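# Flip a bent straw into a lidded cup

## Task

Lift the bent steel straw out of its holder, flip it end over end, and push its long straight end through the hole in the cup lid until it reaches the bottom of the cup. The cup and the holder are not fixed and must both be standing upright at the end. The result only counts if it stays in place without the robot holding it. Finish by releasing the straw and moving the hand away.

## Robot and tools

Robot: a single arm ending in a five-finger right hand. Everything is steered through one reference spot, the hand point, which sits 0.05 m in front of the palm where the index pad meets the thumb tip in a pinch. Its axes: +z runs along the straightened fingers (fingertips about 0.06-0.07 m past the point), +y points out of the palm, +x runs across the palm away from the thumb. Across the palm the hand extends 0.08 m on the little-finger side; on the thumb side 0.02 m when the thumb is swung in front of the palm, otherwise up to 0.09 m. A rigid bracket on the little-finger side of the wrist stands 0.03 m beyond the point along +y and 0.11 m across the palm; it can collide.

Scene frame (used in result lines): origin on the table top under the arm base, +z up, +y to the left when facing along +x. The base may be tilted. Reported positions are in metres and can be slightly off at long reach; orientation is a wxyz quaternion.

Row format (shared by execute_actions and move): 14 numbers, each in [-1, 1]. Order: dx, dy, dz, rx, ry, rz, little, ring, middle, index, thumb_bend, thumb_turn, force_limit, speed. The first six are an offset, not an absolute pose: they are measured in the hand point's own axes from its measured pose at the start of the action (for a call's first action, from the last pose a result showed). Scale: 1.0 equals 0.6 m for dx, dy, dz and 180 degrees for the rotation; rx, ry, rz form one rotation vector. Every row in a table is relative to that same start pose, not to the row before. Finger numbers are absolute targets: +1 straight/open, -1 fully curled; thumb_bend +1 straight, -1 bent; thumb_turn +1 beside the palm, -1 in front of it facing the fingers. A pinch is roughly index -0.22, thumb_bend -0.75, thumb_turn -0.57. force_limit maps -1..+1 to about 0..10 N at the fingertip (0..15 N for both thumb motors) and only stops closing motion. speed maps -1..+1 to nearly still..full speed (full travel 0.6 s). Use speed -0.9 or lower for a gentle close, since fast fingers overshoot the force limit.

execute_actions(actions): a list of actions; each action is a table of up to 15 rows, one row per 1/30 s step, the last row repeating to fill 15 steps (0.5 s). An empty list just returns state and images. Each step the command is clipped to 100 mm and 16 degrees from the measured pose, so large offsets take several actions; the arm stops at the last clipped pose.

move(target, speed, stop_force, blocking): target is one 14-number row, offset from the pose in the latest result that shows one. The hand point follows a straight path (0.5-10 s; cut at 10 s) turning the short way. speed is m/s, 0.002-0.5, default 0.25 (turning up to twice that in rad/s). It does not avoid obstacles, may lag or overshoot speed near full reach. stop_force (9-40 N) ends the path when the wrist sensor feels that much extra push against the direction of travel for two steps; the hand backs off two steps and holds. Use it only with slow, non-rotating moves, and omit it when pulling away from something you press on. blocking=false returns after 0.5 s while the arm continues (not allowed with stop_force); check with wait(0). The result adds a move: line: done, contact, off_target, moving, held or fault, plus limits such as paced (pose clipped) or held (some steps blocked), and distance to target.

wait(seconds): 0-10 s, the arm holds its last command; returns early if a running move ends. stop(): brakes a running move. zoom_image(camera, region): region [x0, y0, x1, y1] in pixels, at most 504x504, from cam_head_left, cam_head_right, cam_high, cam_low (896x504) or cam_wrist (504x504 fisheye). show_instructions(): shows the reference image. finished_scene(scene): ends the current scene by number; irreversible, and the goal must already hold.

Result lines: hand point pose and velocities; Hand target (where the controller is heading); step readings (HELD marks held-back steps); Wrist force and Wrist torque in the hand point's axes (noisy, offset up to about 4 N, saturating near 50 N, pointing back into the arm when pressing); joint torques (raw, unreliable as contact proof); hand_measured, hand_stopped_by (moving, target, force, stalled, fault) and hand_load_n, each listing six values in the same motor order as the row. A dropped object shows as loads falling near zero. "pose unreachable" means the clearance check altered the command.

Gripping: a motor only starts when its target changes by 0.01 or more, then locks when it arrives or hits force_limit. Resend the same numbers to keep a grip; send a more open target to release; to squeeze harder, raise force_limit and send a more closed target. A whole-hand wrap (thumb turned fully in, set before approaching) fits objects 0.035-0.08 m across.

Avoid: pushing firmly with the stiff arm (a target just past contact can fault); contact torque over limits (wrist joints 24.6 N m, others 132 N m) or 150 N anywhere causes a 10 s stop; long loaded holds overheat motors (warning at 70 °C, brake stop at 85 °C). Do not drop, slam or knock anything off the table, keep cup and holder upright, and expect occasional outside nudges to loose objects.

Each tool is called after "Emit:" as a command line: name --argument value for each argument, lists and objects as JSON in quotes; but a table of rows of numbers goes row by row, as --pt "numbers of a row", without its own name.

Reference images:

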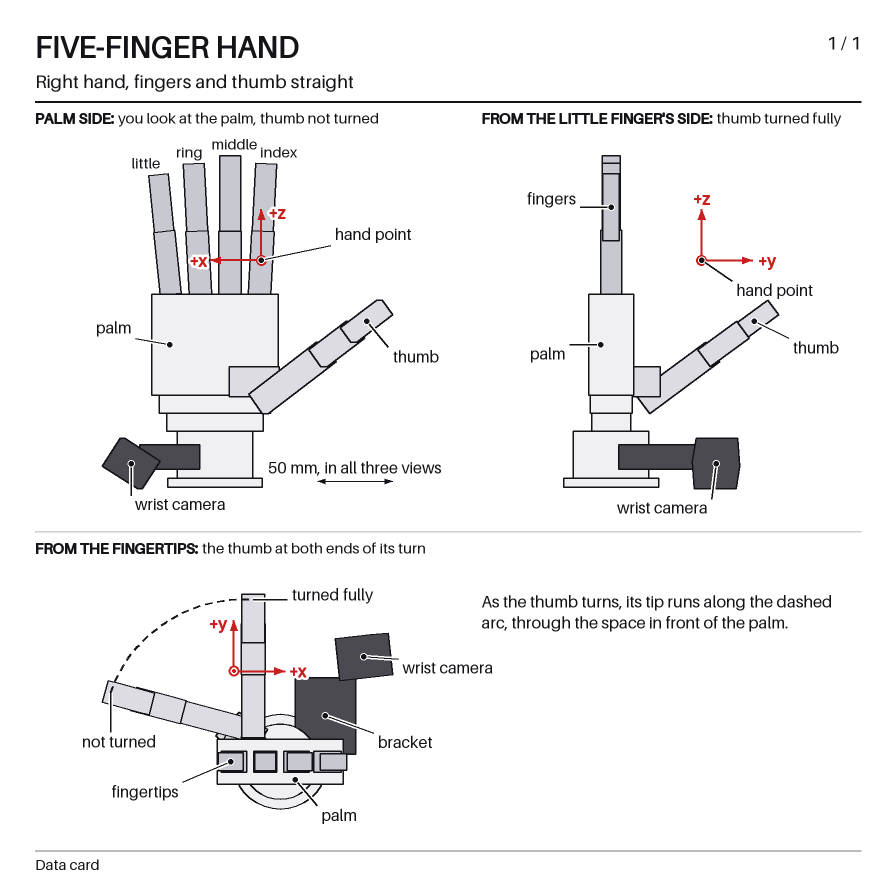

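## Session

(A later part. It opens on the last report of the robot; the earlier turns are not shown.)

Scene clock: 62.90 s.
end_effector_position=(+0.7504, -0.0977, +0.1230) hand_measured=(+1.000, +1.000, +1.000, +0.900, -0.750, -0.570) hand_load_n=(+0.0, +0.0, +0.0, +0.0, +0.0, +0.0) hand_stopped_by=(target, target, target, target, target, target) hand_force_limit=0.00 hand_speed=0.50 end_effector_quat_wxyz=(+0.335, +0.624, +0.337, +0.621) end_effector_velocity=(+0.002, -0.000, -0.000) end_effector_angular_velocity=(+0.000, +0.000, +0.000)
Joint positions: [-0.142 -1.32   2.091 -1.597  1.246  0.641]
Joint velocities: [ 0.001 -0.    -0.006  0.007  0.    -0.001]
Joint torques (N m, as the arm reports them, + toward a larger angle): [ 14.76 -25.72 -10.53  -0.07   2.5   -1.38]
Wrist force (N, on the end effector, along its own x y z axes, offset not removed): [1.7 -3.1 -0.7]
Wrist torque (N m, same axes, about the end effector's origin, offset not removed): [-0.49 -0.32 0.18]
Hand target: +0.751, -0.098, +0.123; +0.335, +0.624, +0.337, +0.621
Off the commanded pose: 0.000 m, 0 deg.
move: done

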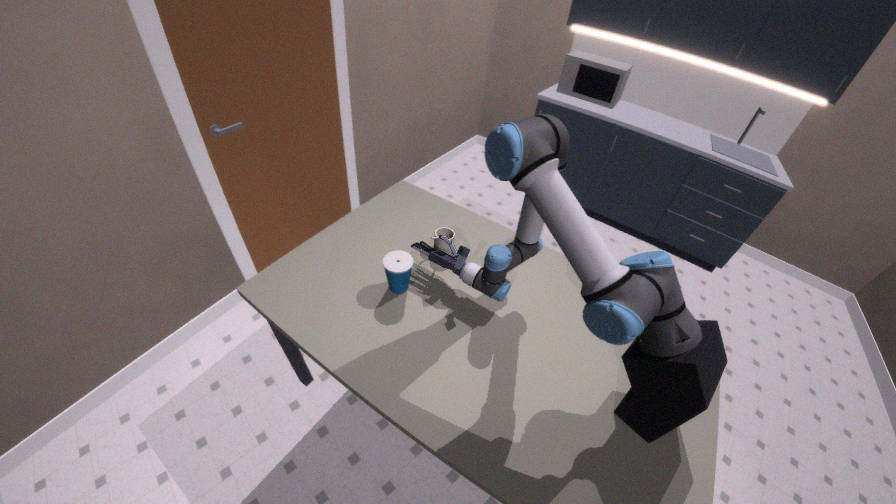

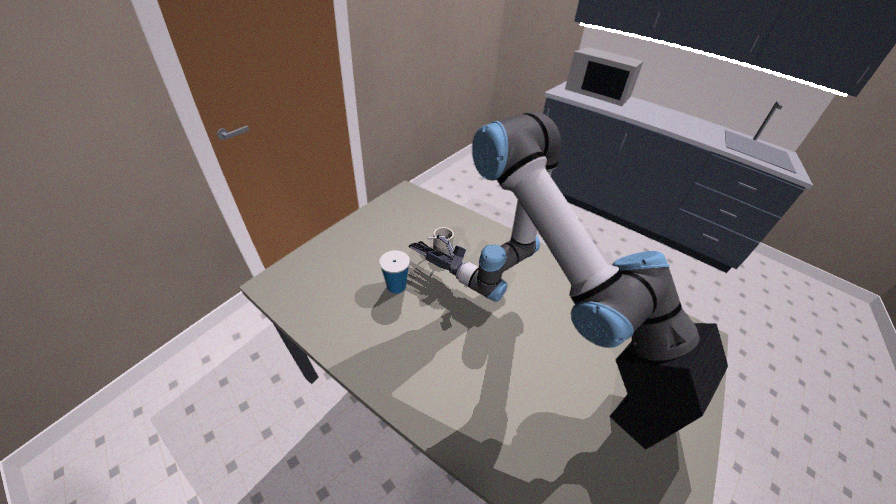

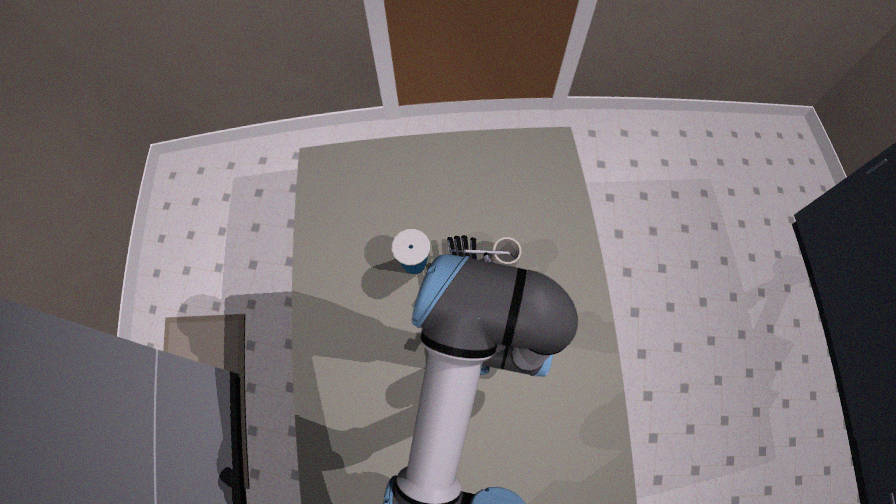

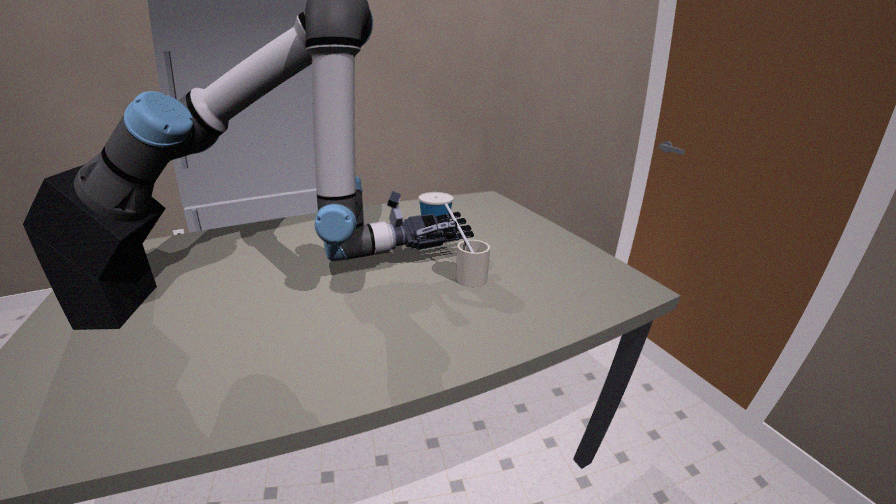

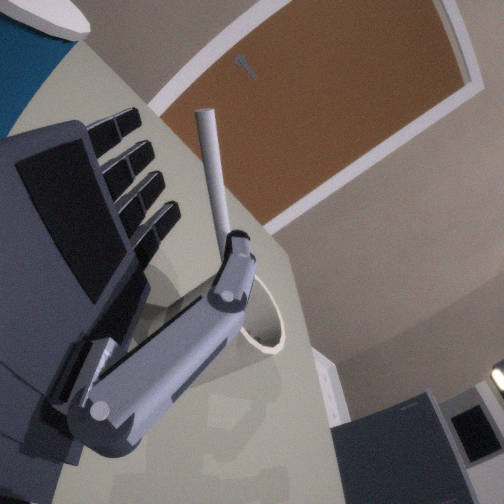

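Emit:
move --target '[-0.012,-0.018,0,0,0,0,1,1,1,0.2,-0.75,-0.57,0,0]' --speed 0.04

Emit:
zoom_image --camera "cam_wrist" --region '[130, 80, 330, 330]'

Emit:
zoom_image --camera "cam_low" --region '[400, 180, 510, 270]'

Emit:
zoom_image --camera "cam_high" --region '[430, 220, 530, 280]'

Scene clock: 68.27 s.
end_effector_position=(+0.7503, -0.0978, +0.1102) hand_measured=(+1.000, +1.000, +1.000, +0.200, -0.750, -0.570) hand_load_n=(+0.0, +0.0, +0.0, +0.0, +0.0, +0.0) hand_stopped_by=(target, target, target, target, target, target) hand_force_limit=0.00 hand_speed=0.00 end_effector_quat_wxyz=(+0.335, +0.624, +0.337, +0.621) end_effector_velocity=(+0.000, -0.000, -0.001) end_effector_angular_velocity=(-0.001, -0.002, -0.000)
Joint positions: [-0.141 -1.285  2.073 -1.614  1.247  0.64 ]
Joint velocities: [-0.     0.005 -0.003 -0.003  0.    -0.   ]
Joint torques (N m, as the arm reports them, + toward a larger angle): [ 16.2  -25.37  -9.43  -3.83   2.55  -1.32]
Wrist force (N, on the end effector, along its own x y z axes, offset not removed): [4.3 -3.2 0.3]
Wrist torque (N m, same axes, about the end effector's origin, offset not removed): [-0.48 -0.77 0.17]
Hand target: +0.750, -0.098, +0.110; +0.335, +0.624, +0.337, +0.621
Off the commanded pose: 0.000 m, 0 deg.
move: done

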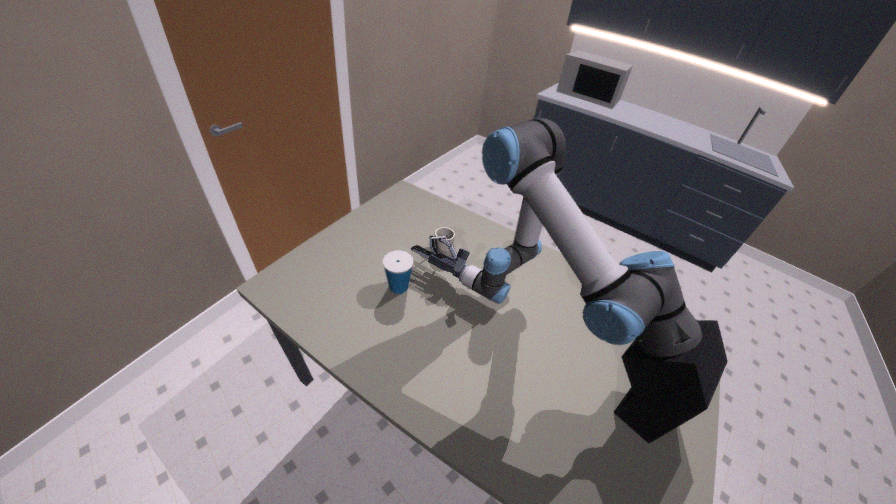

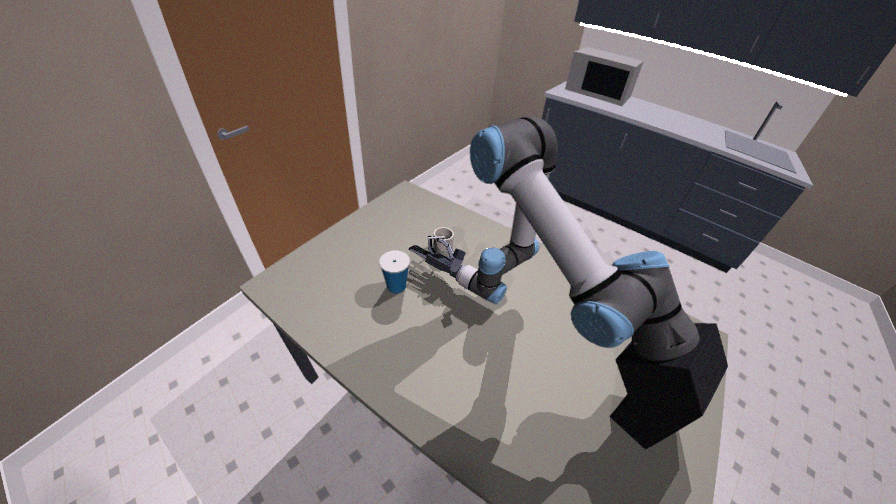

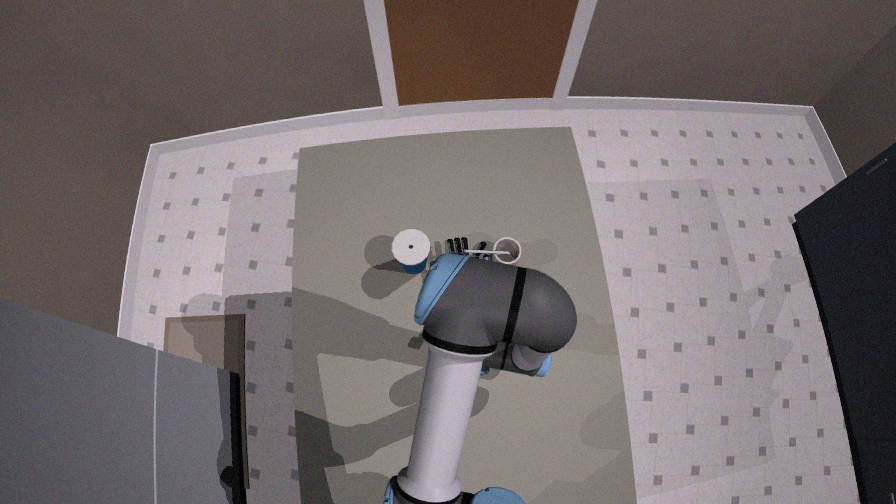

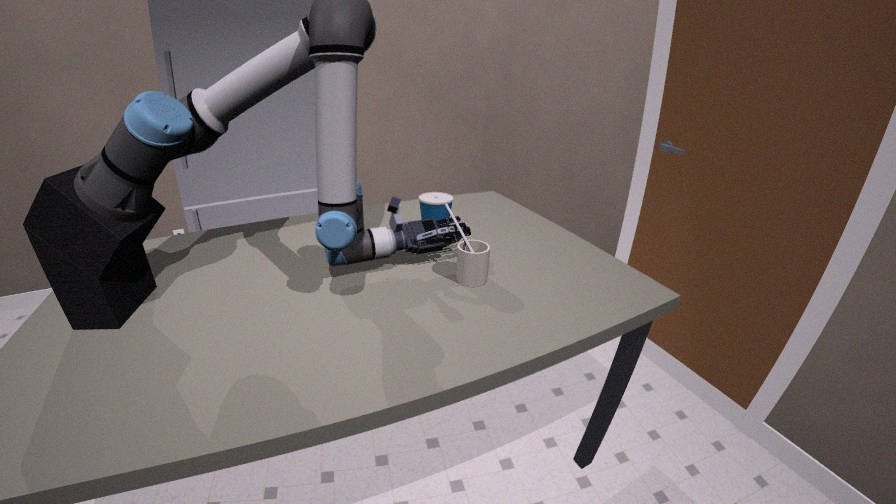

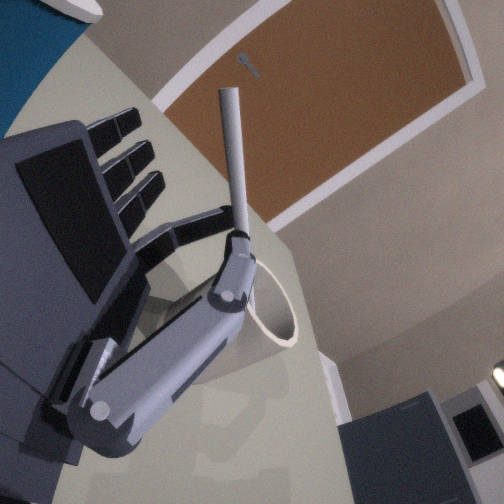

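Region (130, 80, 330, 330) of cam_wrist's 504x504 image, scaled by 2.016, with more detail than that image has; it fills the left 403 columns of this view, and the rest is white.

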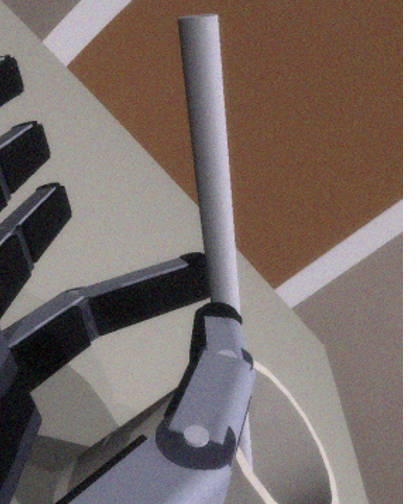

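Region (400, 180, 510, 270) of cam_low's 896x504 image, scaled by 4.582, with more detail than that image has; it fills the top 412 rows of this view, and the rest is white.

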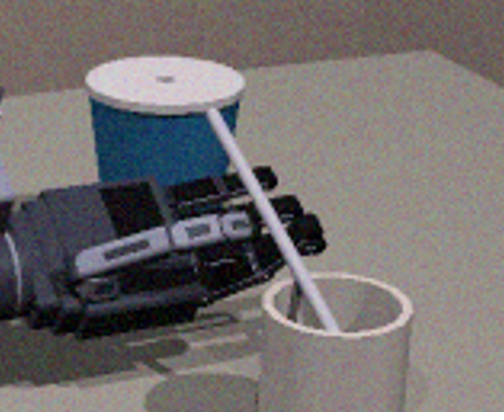

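Region (430, 220, 530, 280) of cam_high's 896x504 image, scaled by 5.040, with more detail than that image has; it fills the top 302 rows of this view, and the rest is white.

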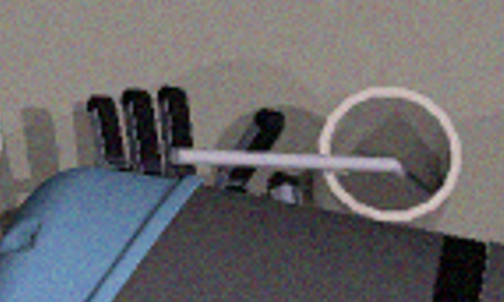

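Emit:
execute_actions --actions '[[[0,0.005,0.011,0,0,0,1,1,1,0.2,-0.75,-0.57,0.4,-0.6]],[[0,0,0,0,0,0,1,1,1,-0.4,-0.75,-0.57,0.4,-0.6]],[[0,0,0,0,0,0,1,1,1,-0.4,-0.75,-0.57,0.4,-0.6]]]'

Emit:
zoom_image --camera "cam_low" --region '[400, 180, 510, 270]'

Emit:
zoom_image --camera "cam_high" --region '[430, 220, 530, 280]'

Scene clock: 72.30 s.
end_effector_position=(+0.7568, -0.0994, +0.1126) hand_measured=(+1.000, +1.000, +1.000, -0.122, -0.750, -0.570) hand_load_n=(+0.0, +0.0, +0.0, +11.0, +1.0, -1.5) hand_stopped_by=(target, target, target, force, target, target) hand_force_limit=0.40 hand_speed=-0.60 end_effector_quat_wxyz=(+0.335, +0.624, +0.337, +0.621) end_effector_velocity=(+0.000, -0.000, +0.001) end_effector_angular_velocity=(-0.001, -0.002, -0.000)
Joint positions: [-0.14  -1.292  2.059 -1.593  1.247  0.639]
Joint velocities: [-0.    -0.001  0.    -0.001  0.     0.   ]
Joint torques (N m, as the arm reports them, + toward a larger angle): [ 15.26 -48.69  -3.52  -3.5    2.35  -1.14]
Wrist force (N, on the end effector, along its own x y z axes, offset not removed): [2.1 -2.7 2.1]
Wrist torque (N m, same axes, about the end effector's origin, offset not removed): [-0.43 -0.23 -0.12]
Hand target: +0.757, -0.099, +0.113; +0.335, +0.624, +0.337, +0.621
Off the commanded pose: 0.000 m, 0 deg.
Step readings (end_effector_position; steps 1 to 15: 1st action; 16 to 30: 2nd action; 31 to 45: 3rd action):
0: (+0.7503, -0.0978, +0.1100)
1: (+0.7503, -0.0978, +0.1100)
2: (+0.7511, -0.0980, +0.1103)
4: (+0.7536, -0.0986, +0.1113)
8: (+0.7560, -0.0992, +0.1123)
15: (+0.7568, -0.0994, +0.1126)
16: (+0.7568, -0.0994, +0.1126)
17: (+0.7568, -0.0994, +0.1126)
19: (+0.7568, -0.0994, +0.1126)
23: (+0.7568, -0.0994, +0.1126)
30: (+0.7568, -0.0994, +0.1126)
31: (+0.7568, -0.0994, +0.1126)
32: (+0.7568, -0.0994, +0.1126)
34: (+0.7568, -0.0994, +0.1126)
38: (+0.7568, -0.0994, +0.1126)
45: end_effector_position above

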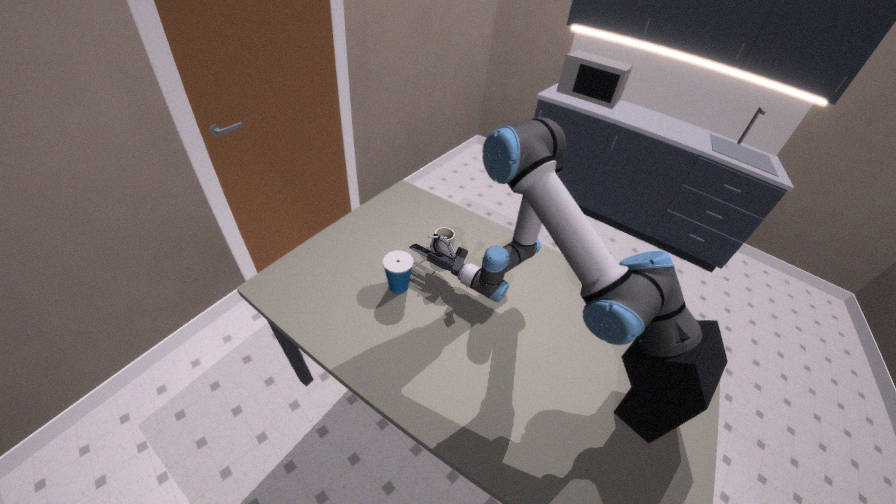

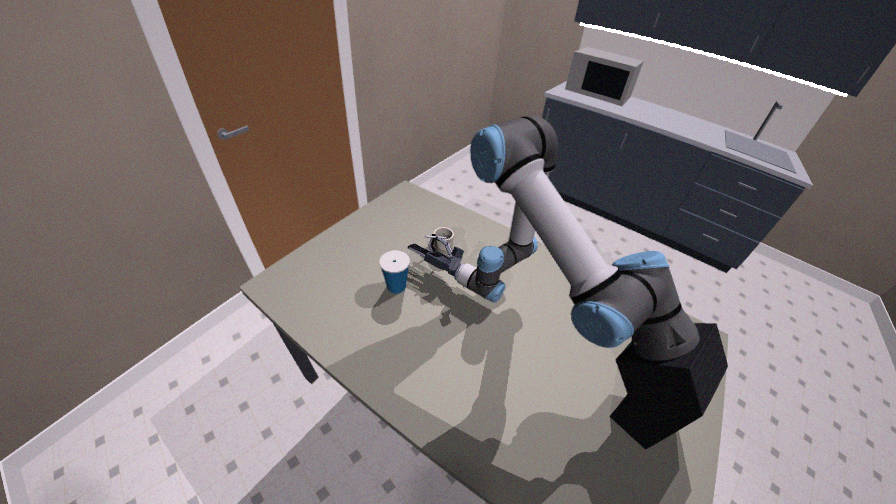

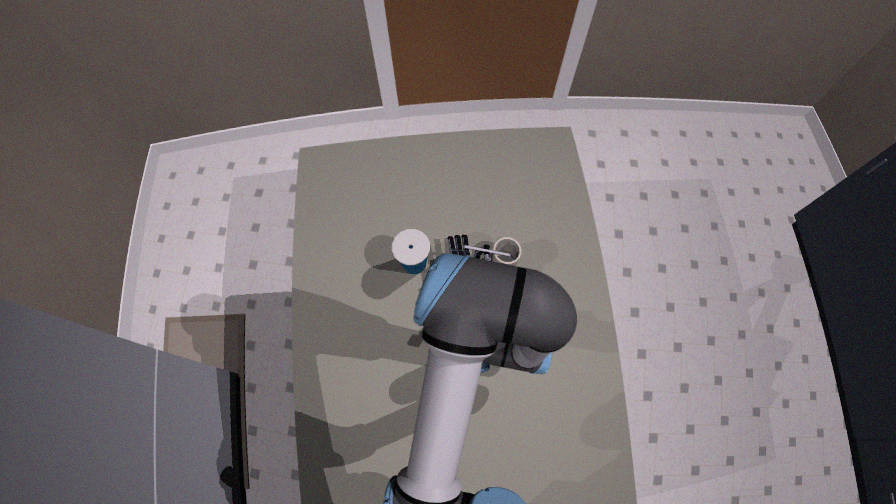

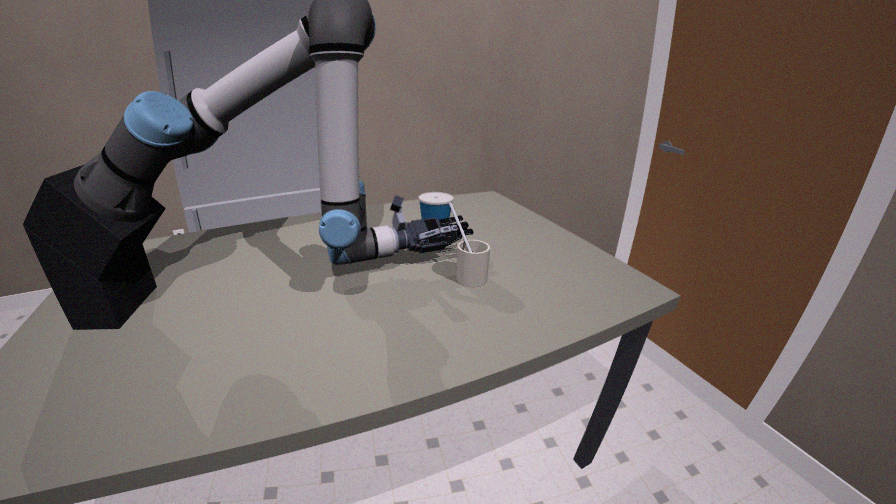

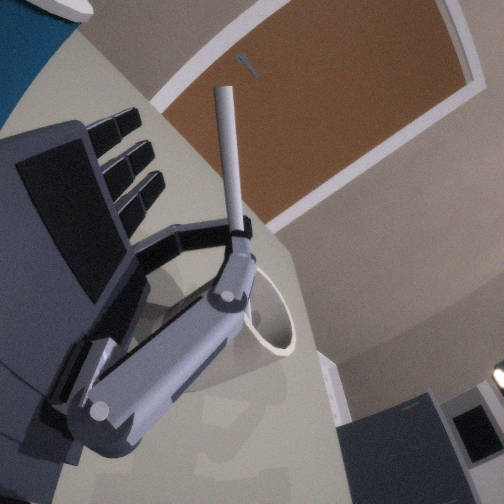

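Region (400, 180, 510, 270) of cam_low's 896x504 image, scaled by 4.582, with more detail than that image has; it fills the top 412 rows of this view, and the rest is white.

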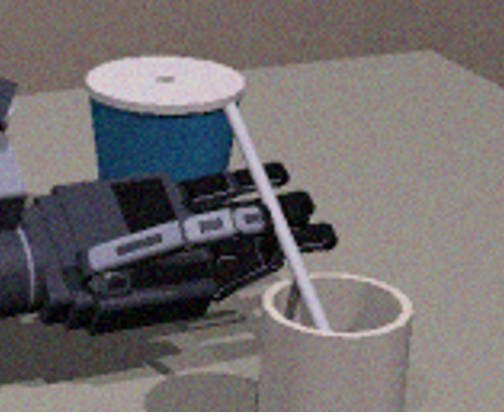

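Region (430, 220, 530, 280) of cam_high's 896x504 image, scaled by 5.040, with more detail than that image has; it fills the top 302 rows of this view, and the rest is white.

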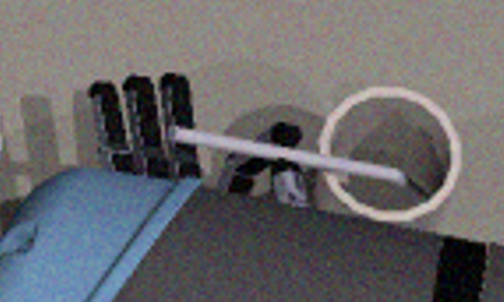

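Emit:
move --target '[0.17,0.26,0,0,0,0,1,1,1,-0.4,-0.75,-0.57,0.4,-0.6]' --speed 0.12

Emit:
zoom_image --camera "cam_head_left" --region '[380, 150, 520, 280]'

Scene clock: 76.70 s.
end_effector_position=(+0.7578, -0.0999, +0.2989) hand_measured=(+1.000, +1.000, +1.000, -0.122, -0.748, -0.570) hand_load_n=(+0.0, +0.0, +0.0, +10.5, +2.0, -2.5) hand_stopped_by=(target, target, target, force, target, target) hand_force_limit=0.40 hand_speed=-0.60 end_effector_quat_wxyz=(+0.335, +0.624, +0.337, +0.621) end_effector_velocity=(-0.000, -0.000, +0.002) end_effector_angular_velocity=(-0.000, +0.002, +0.001)
Joint positions: [-0.172 -1.815  2.201 -1.22   1.226  0.664]
Joint velocities: [-0.001 -0.006  0.     0.007 -0.002  0.   ]
Joint torques (N m, as the arm reports them, + toward a larger angle): [  3.16 -47.61  -1.11   0.18  -2.63   1.42]
Wrist force (N, on the end effector, along its own x y z axes, offset not removed): [2.6 0.0 2.7]
Wrist torque (N m, same axes, about the end effector's origin, offset not removed): [-0.04 -0.18 0.15]
Hand target: +0.758, -0.100, +0.299; +0.335, +0.624, +0.337, +0.621
Off the commanded pose: 0.000 m, 0 deg.
move: done

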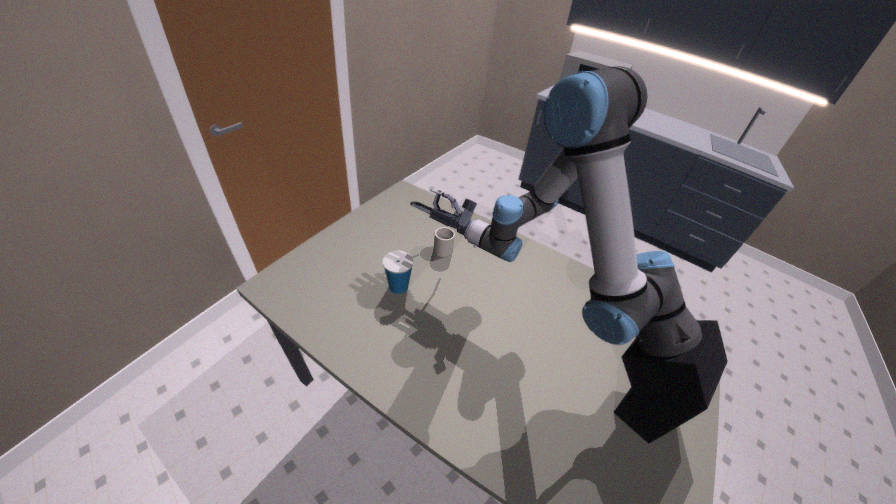

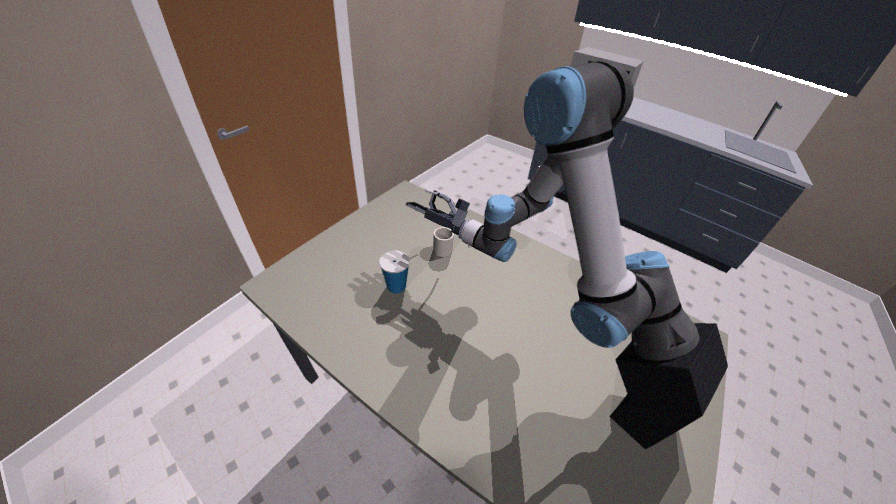

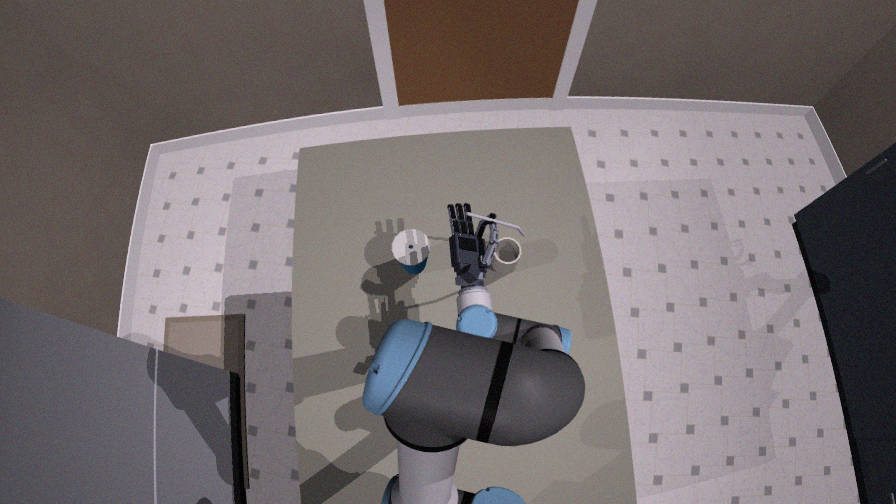

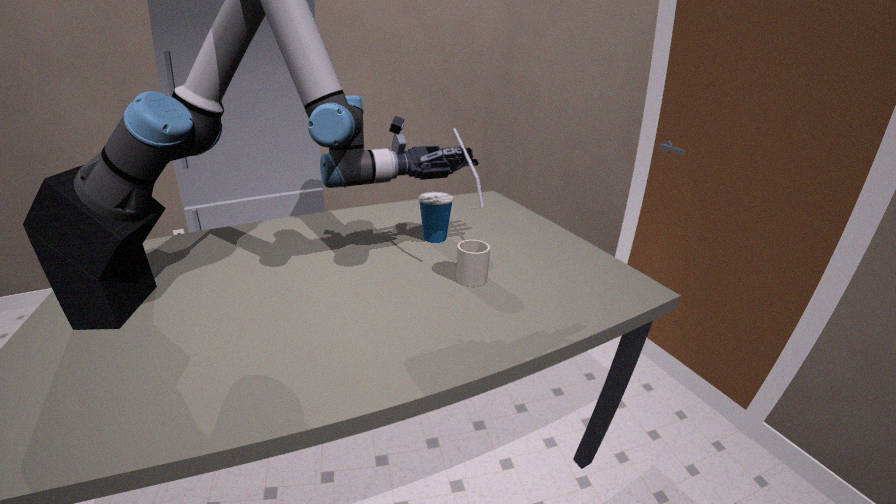

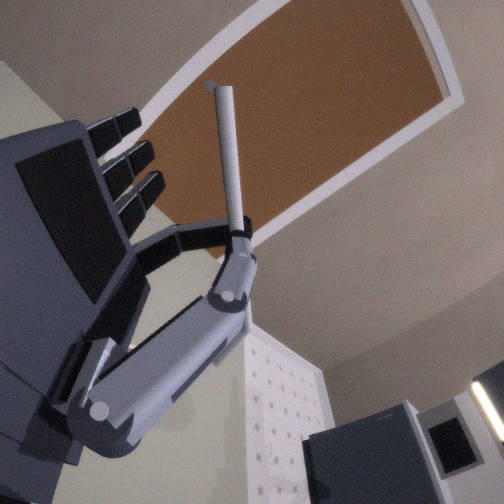

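Region (380, 150, 520, 280) of cam_head_left's 896x504 image, scaled by 3.600, with more detail than that image has; it fills the top 468 rows of this view, and the rest is white.

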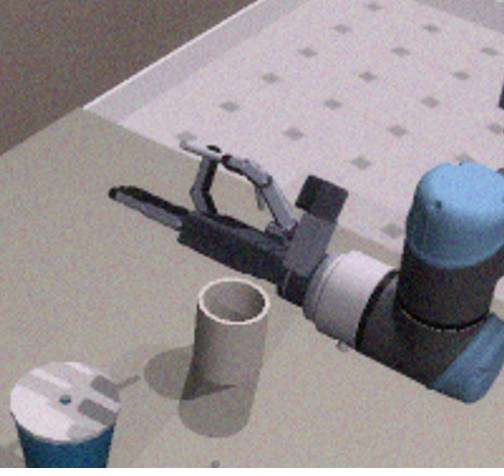

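Emit:
move --target '[0.25,-0.163,0.0,0,0,-0.77,1,1,1,-0.4,-0.75,-0.57,0.4,-0.6]' --speed 0.3

Emit:
zoom_image --camera "cam_head_left" --region '[330, 160, 480, 300]'

Emit:
zoom_image --camera "cam_low" --region '[360, 90, 520, 250]'

Emit:
zoom_image --camera "cam_high" --region '[350, 170, 480, 290]'

Scene clock: 86.53 s.
end_effector_position=(+0.7578, +0.0791, +0.2995) hand_measured=(+1.000, +1.000, +1.000, -0.122, -0.748, -0.570) hand_load_n=(+0.0, +0.0, +0.0, +10.5, +2.0, -2.5) hand_stopped_by=(target, target, target, force, target, target) hand_force_limit=0.40 hand_speed=-0.60 end_effector_quat_wxyz=(+0.699, -0.094, +0.702, -0.094) end_effector_velocity=(-0.000, +0.001, -0.000) end_effector_angular_velocity=(-0.012, +0.001, -0.002)
Joint positions: [-0.017 -1.829  2.196 -1.166  1.332 -1.872]
Joint velocities: [ 0.004 -0.002  0.     0.004  0.005 -0.015]
Joint torques (N m, as the arm reports them, + toward a larger angle): [ 18.5  -50.17 -18.57   0.37   2.42  -1.48]
Wrist force (N, on the end effector, along its own x y z axes, offset not removed): [-0.9 -4.9 -0.8]
Wrist torque (N m, same axes, about the end effector's origin, offset not removed): [-0.67 0.20 -0.08]
Hand target: +0.758, +0.079, +0.299; +0.699, -0.094, +0.702, -0.094
Off the commanded pose: 0.000 m, 0 deg.
move: done

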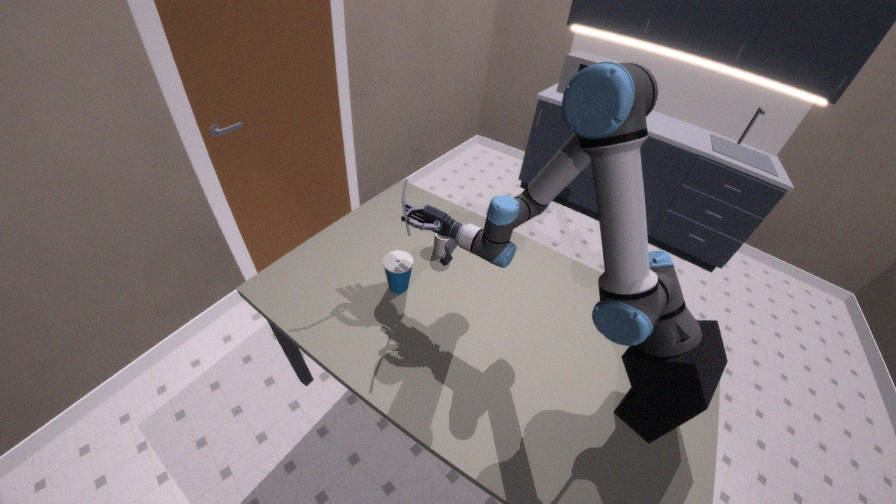

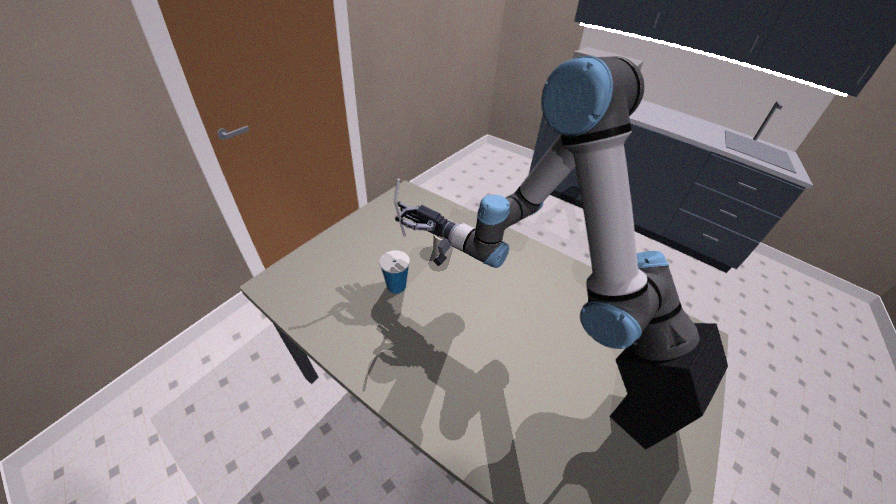

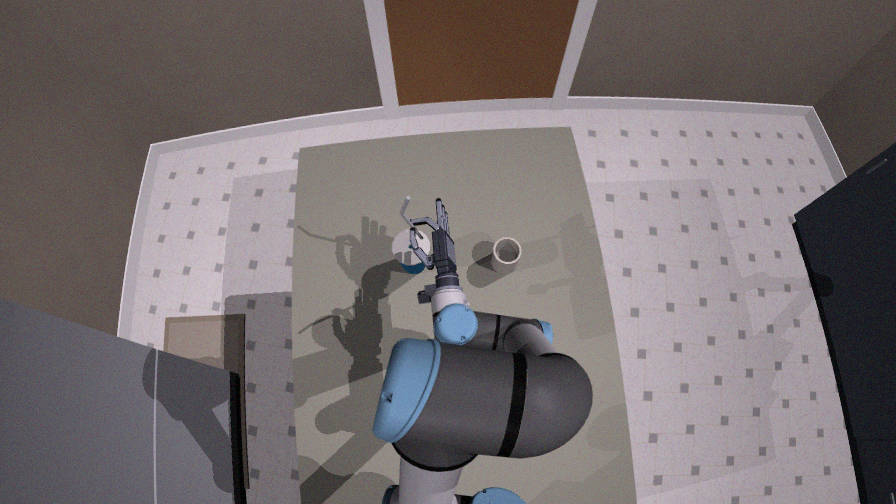

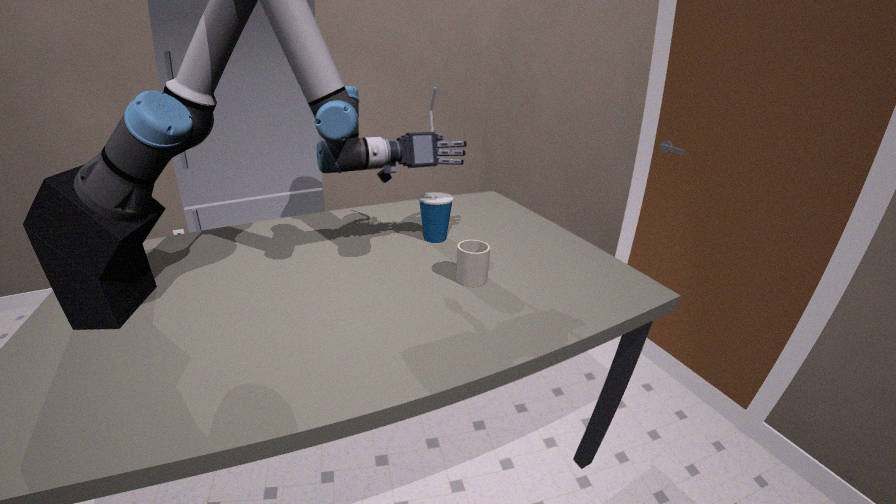

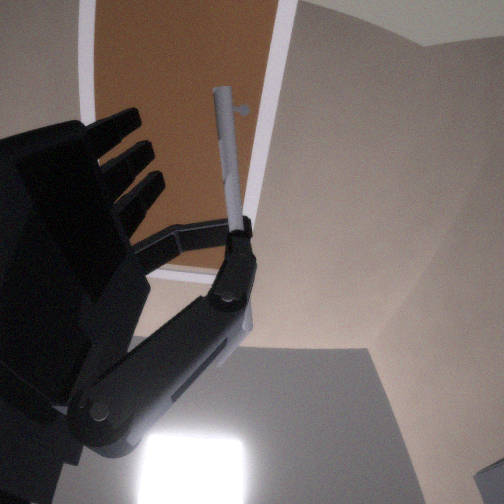

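Region (330, 160, 480, 300) of cam_head_left's 896x504 image, scaled by 3.360, with more detail than that image has; it fills the top 470 rows of this view, and the rest is white.

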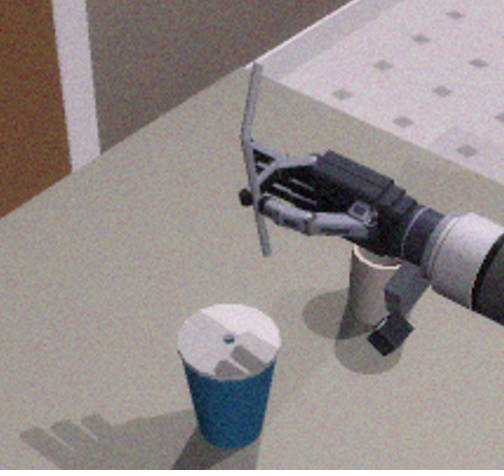

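Region (360, 90, 520, 250) of cam_low's 896x504 image, scaled by 3.150, with more detail than that image has.

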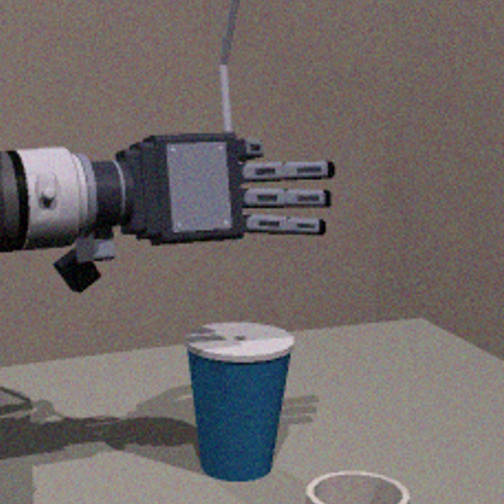

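Region (350, 170, 480, 290) of cam_high's 896x504 image, scaled by 3.877, with more detail than that image has; it fills the top 465 rows of this view, and the rest is white.

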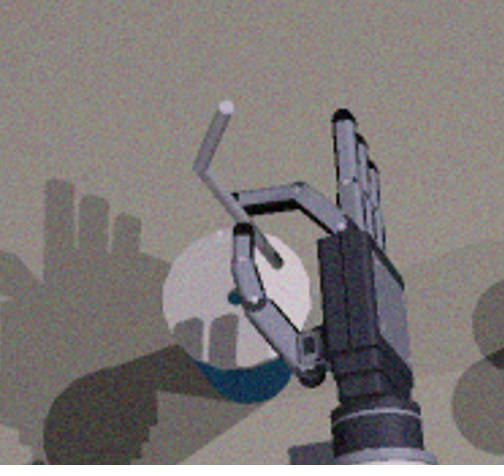

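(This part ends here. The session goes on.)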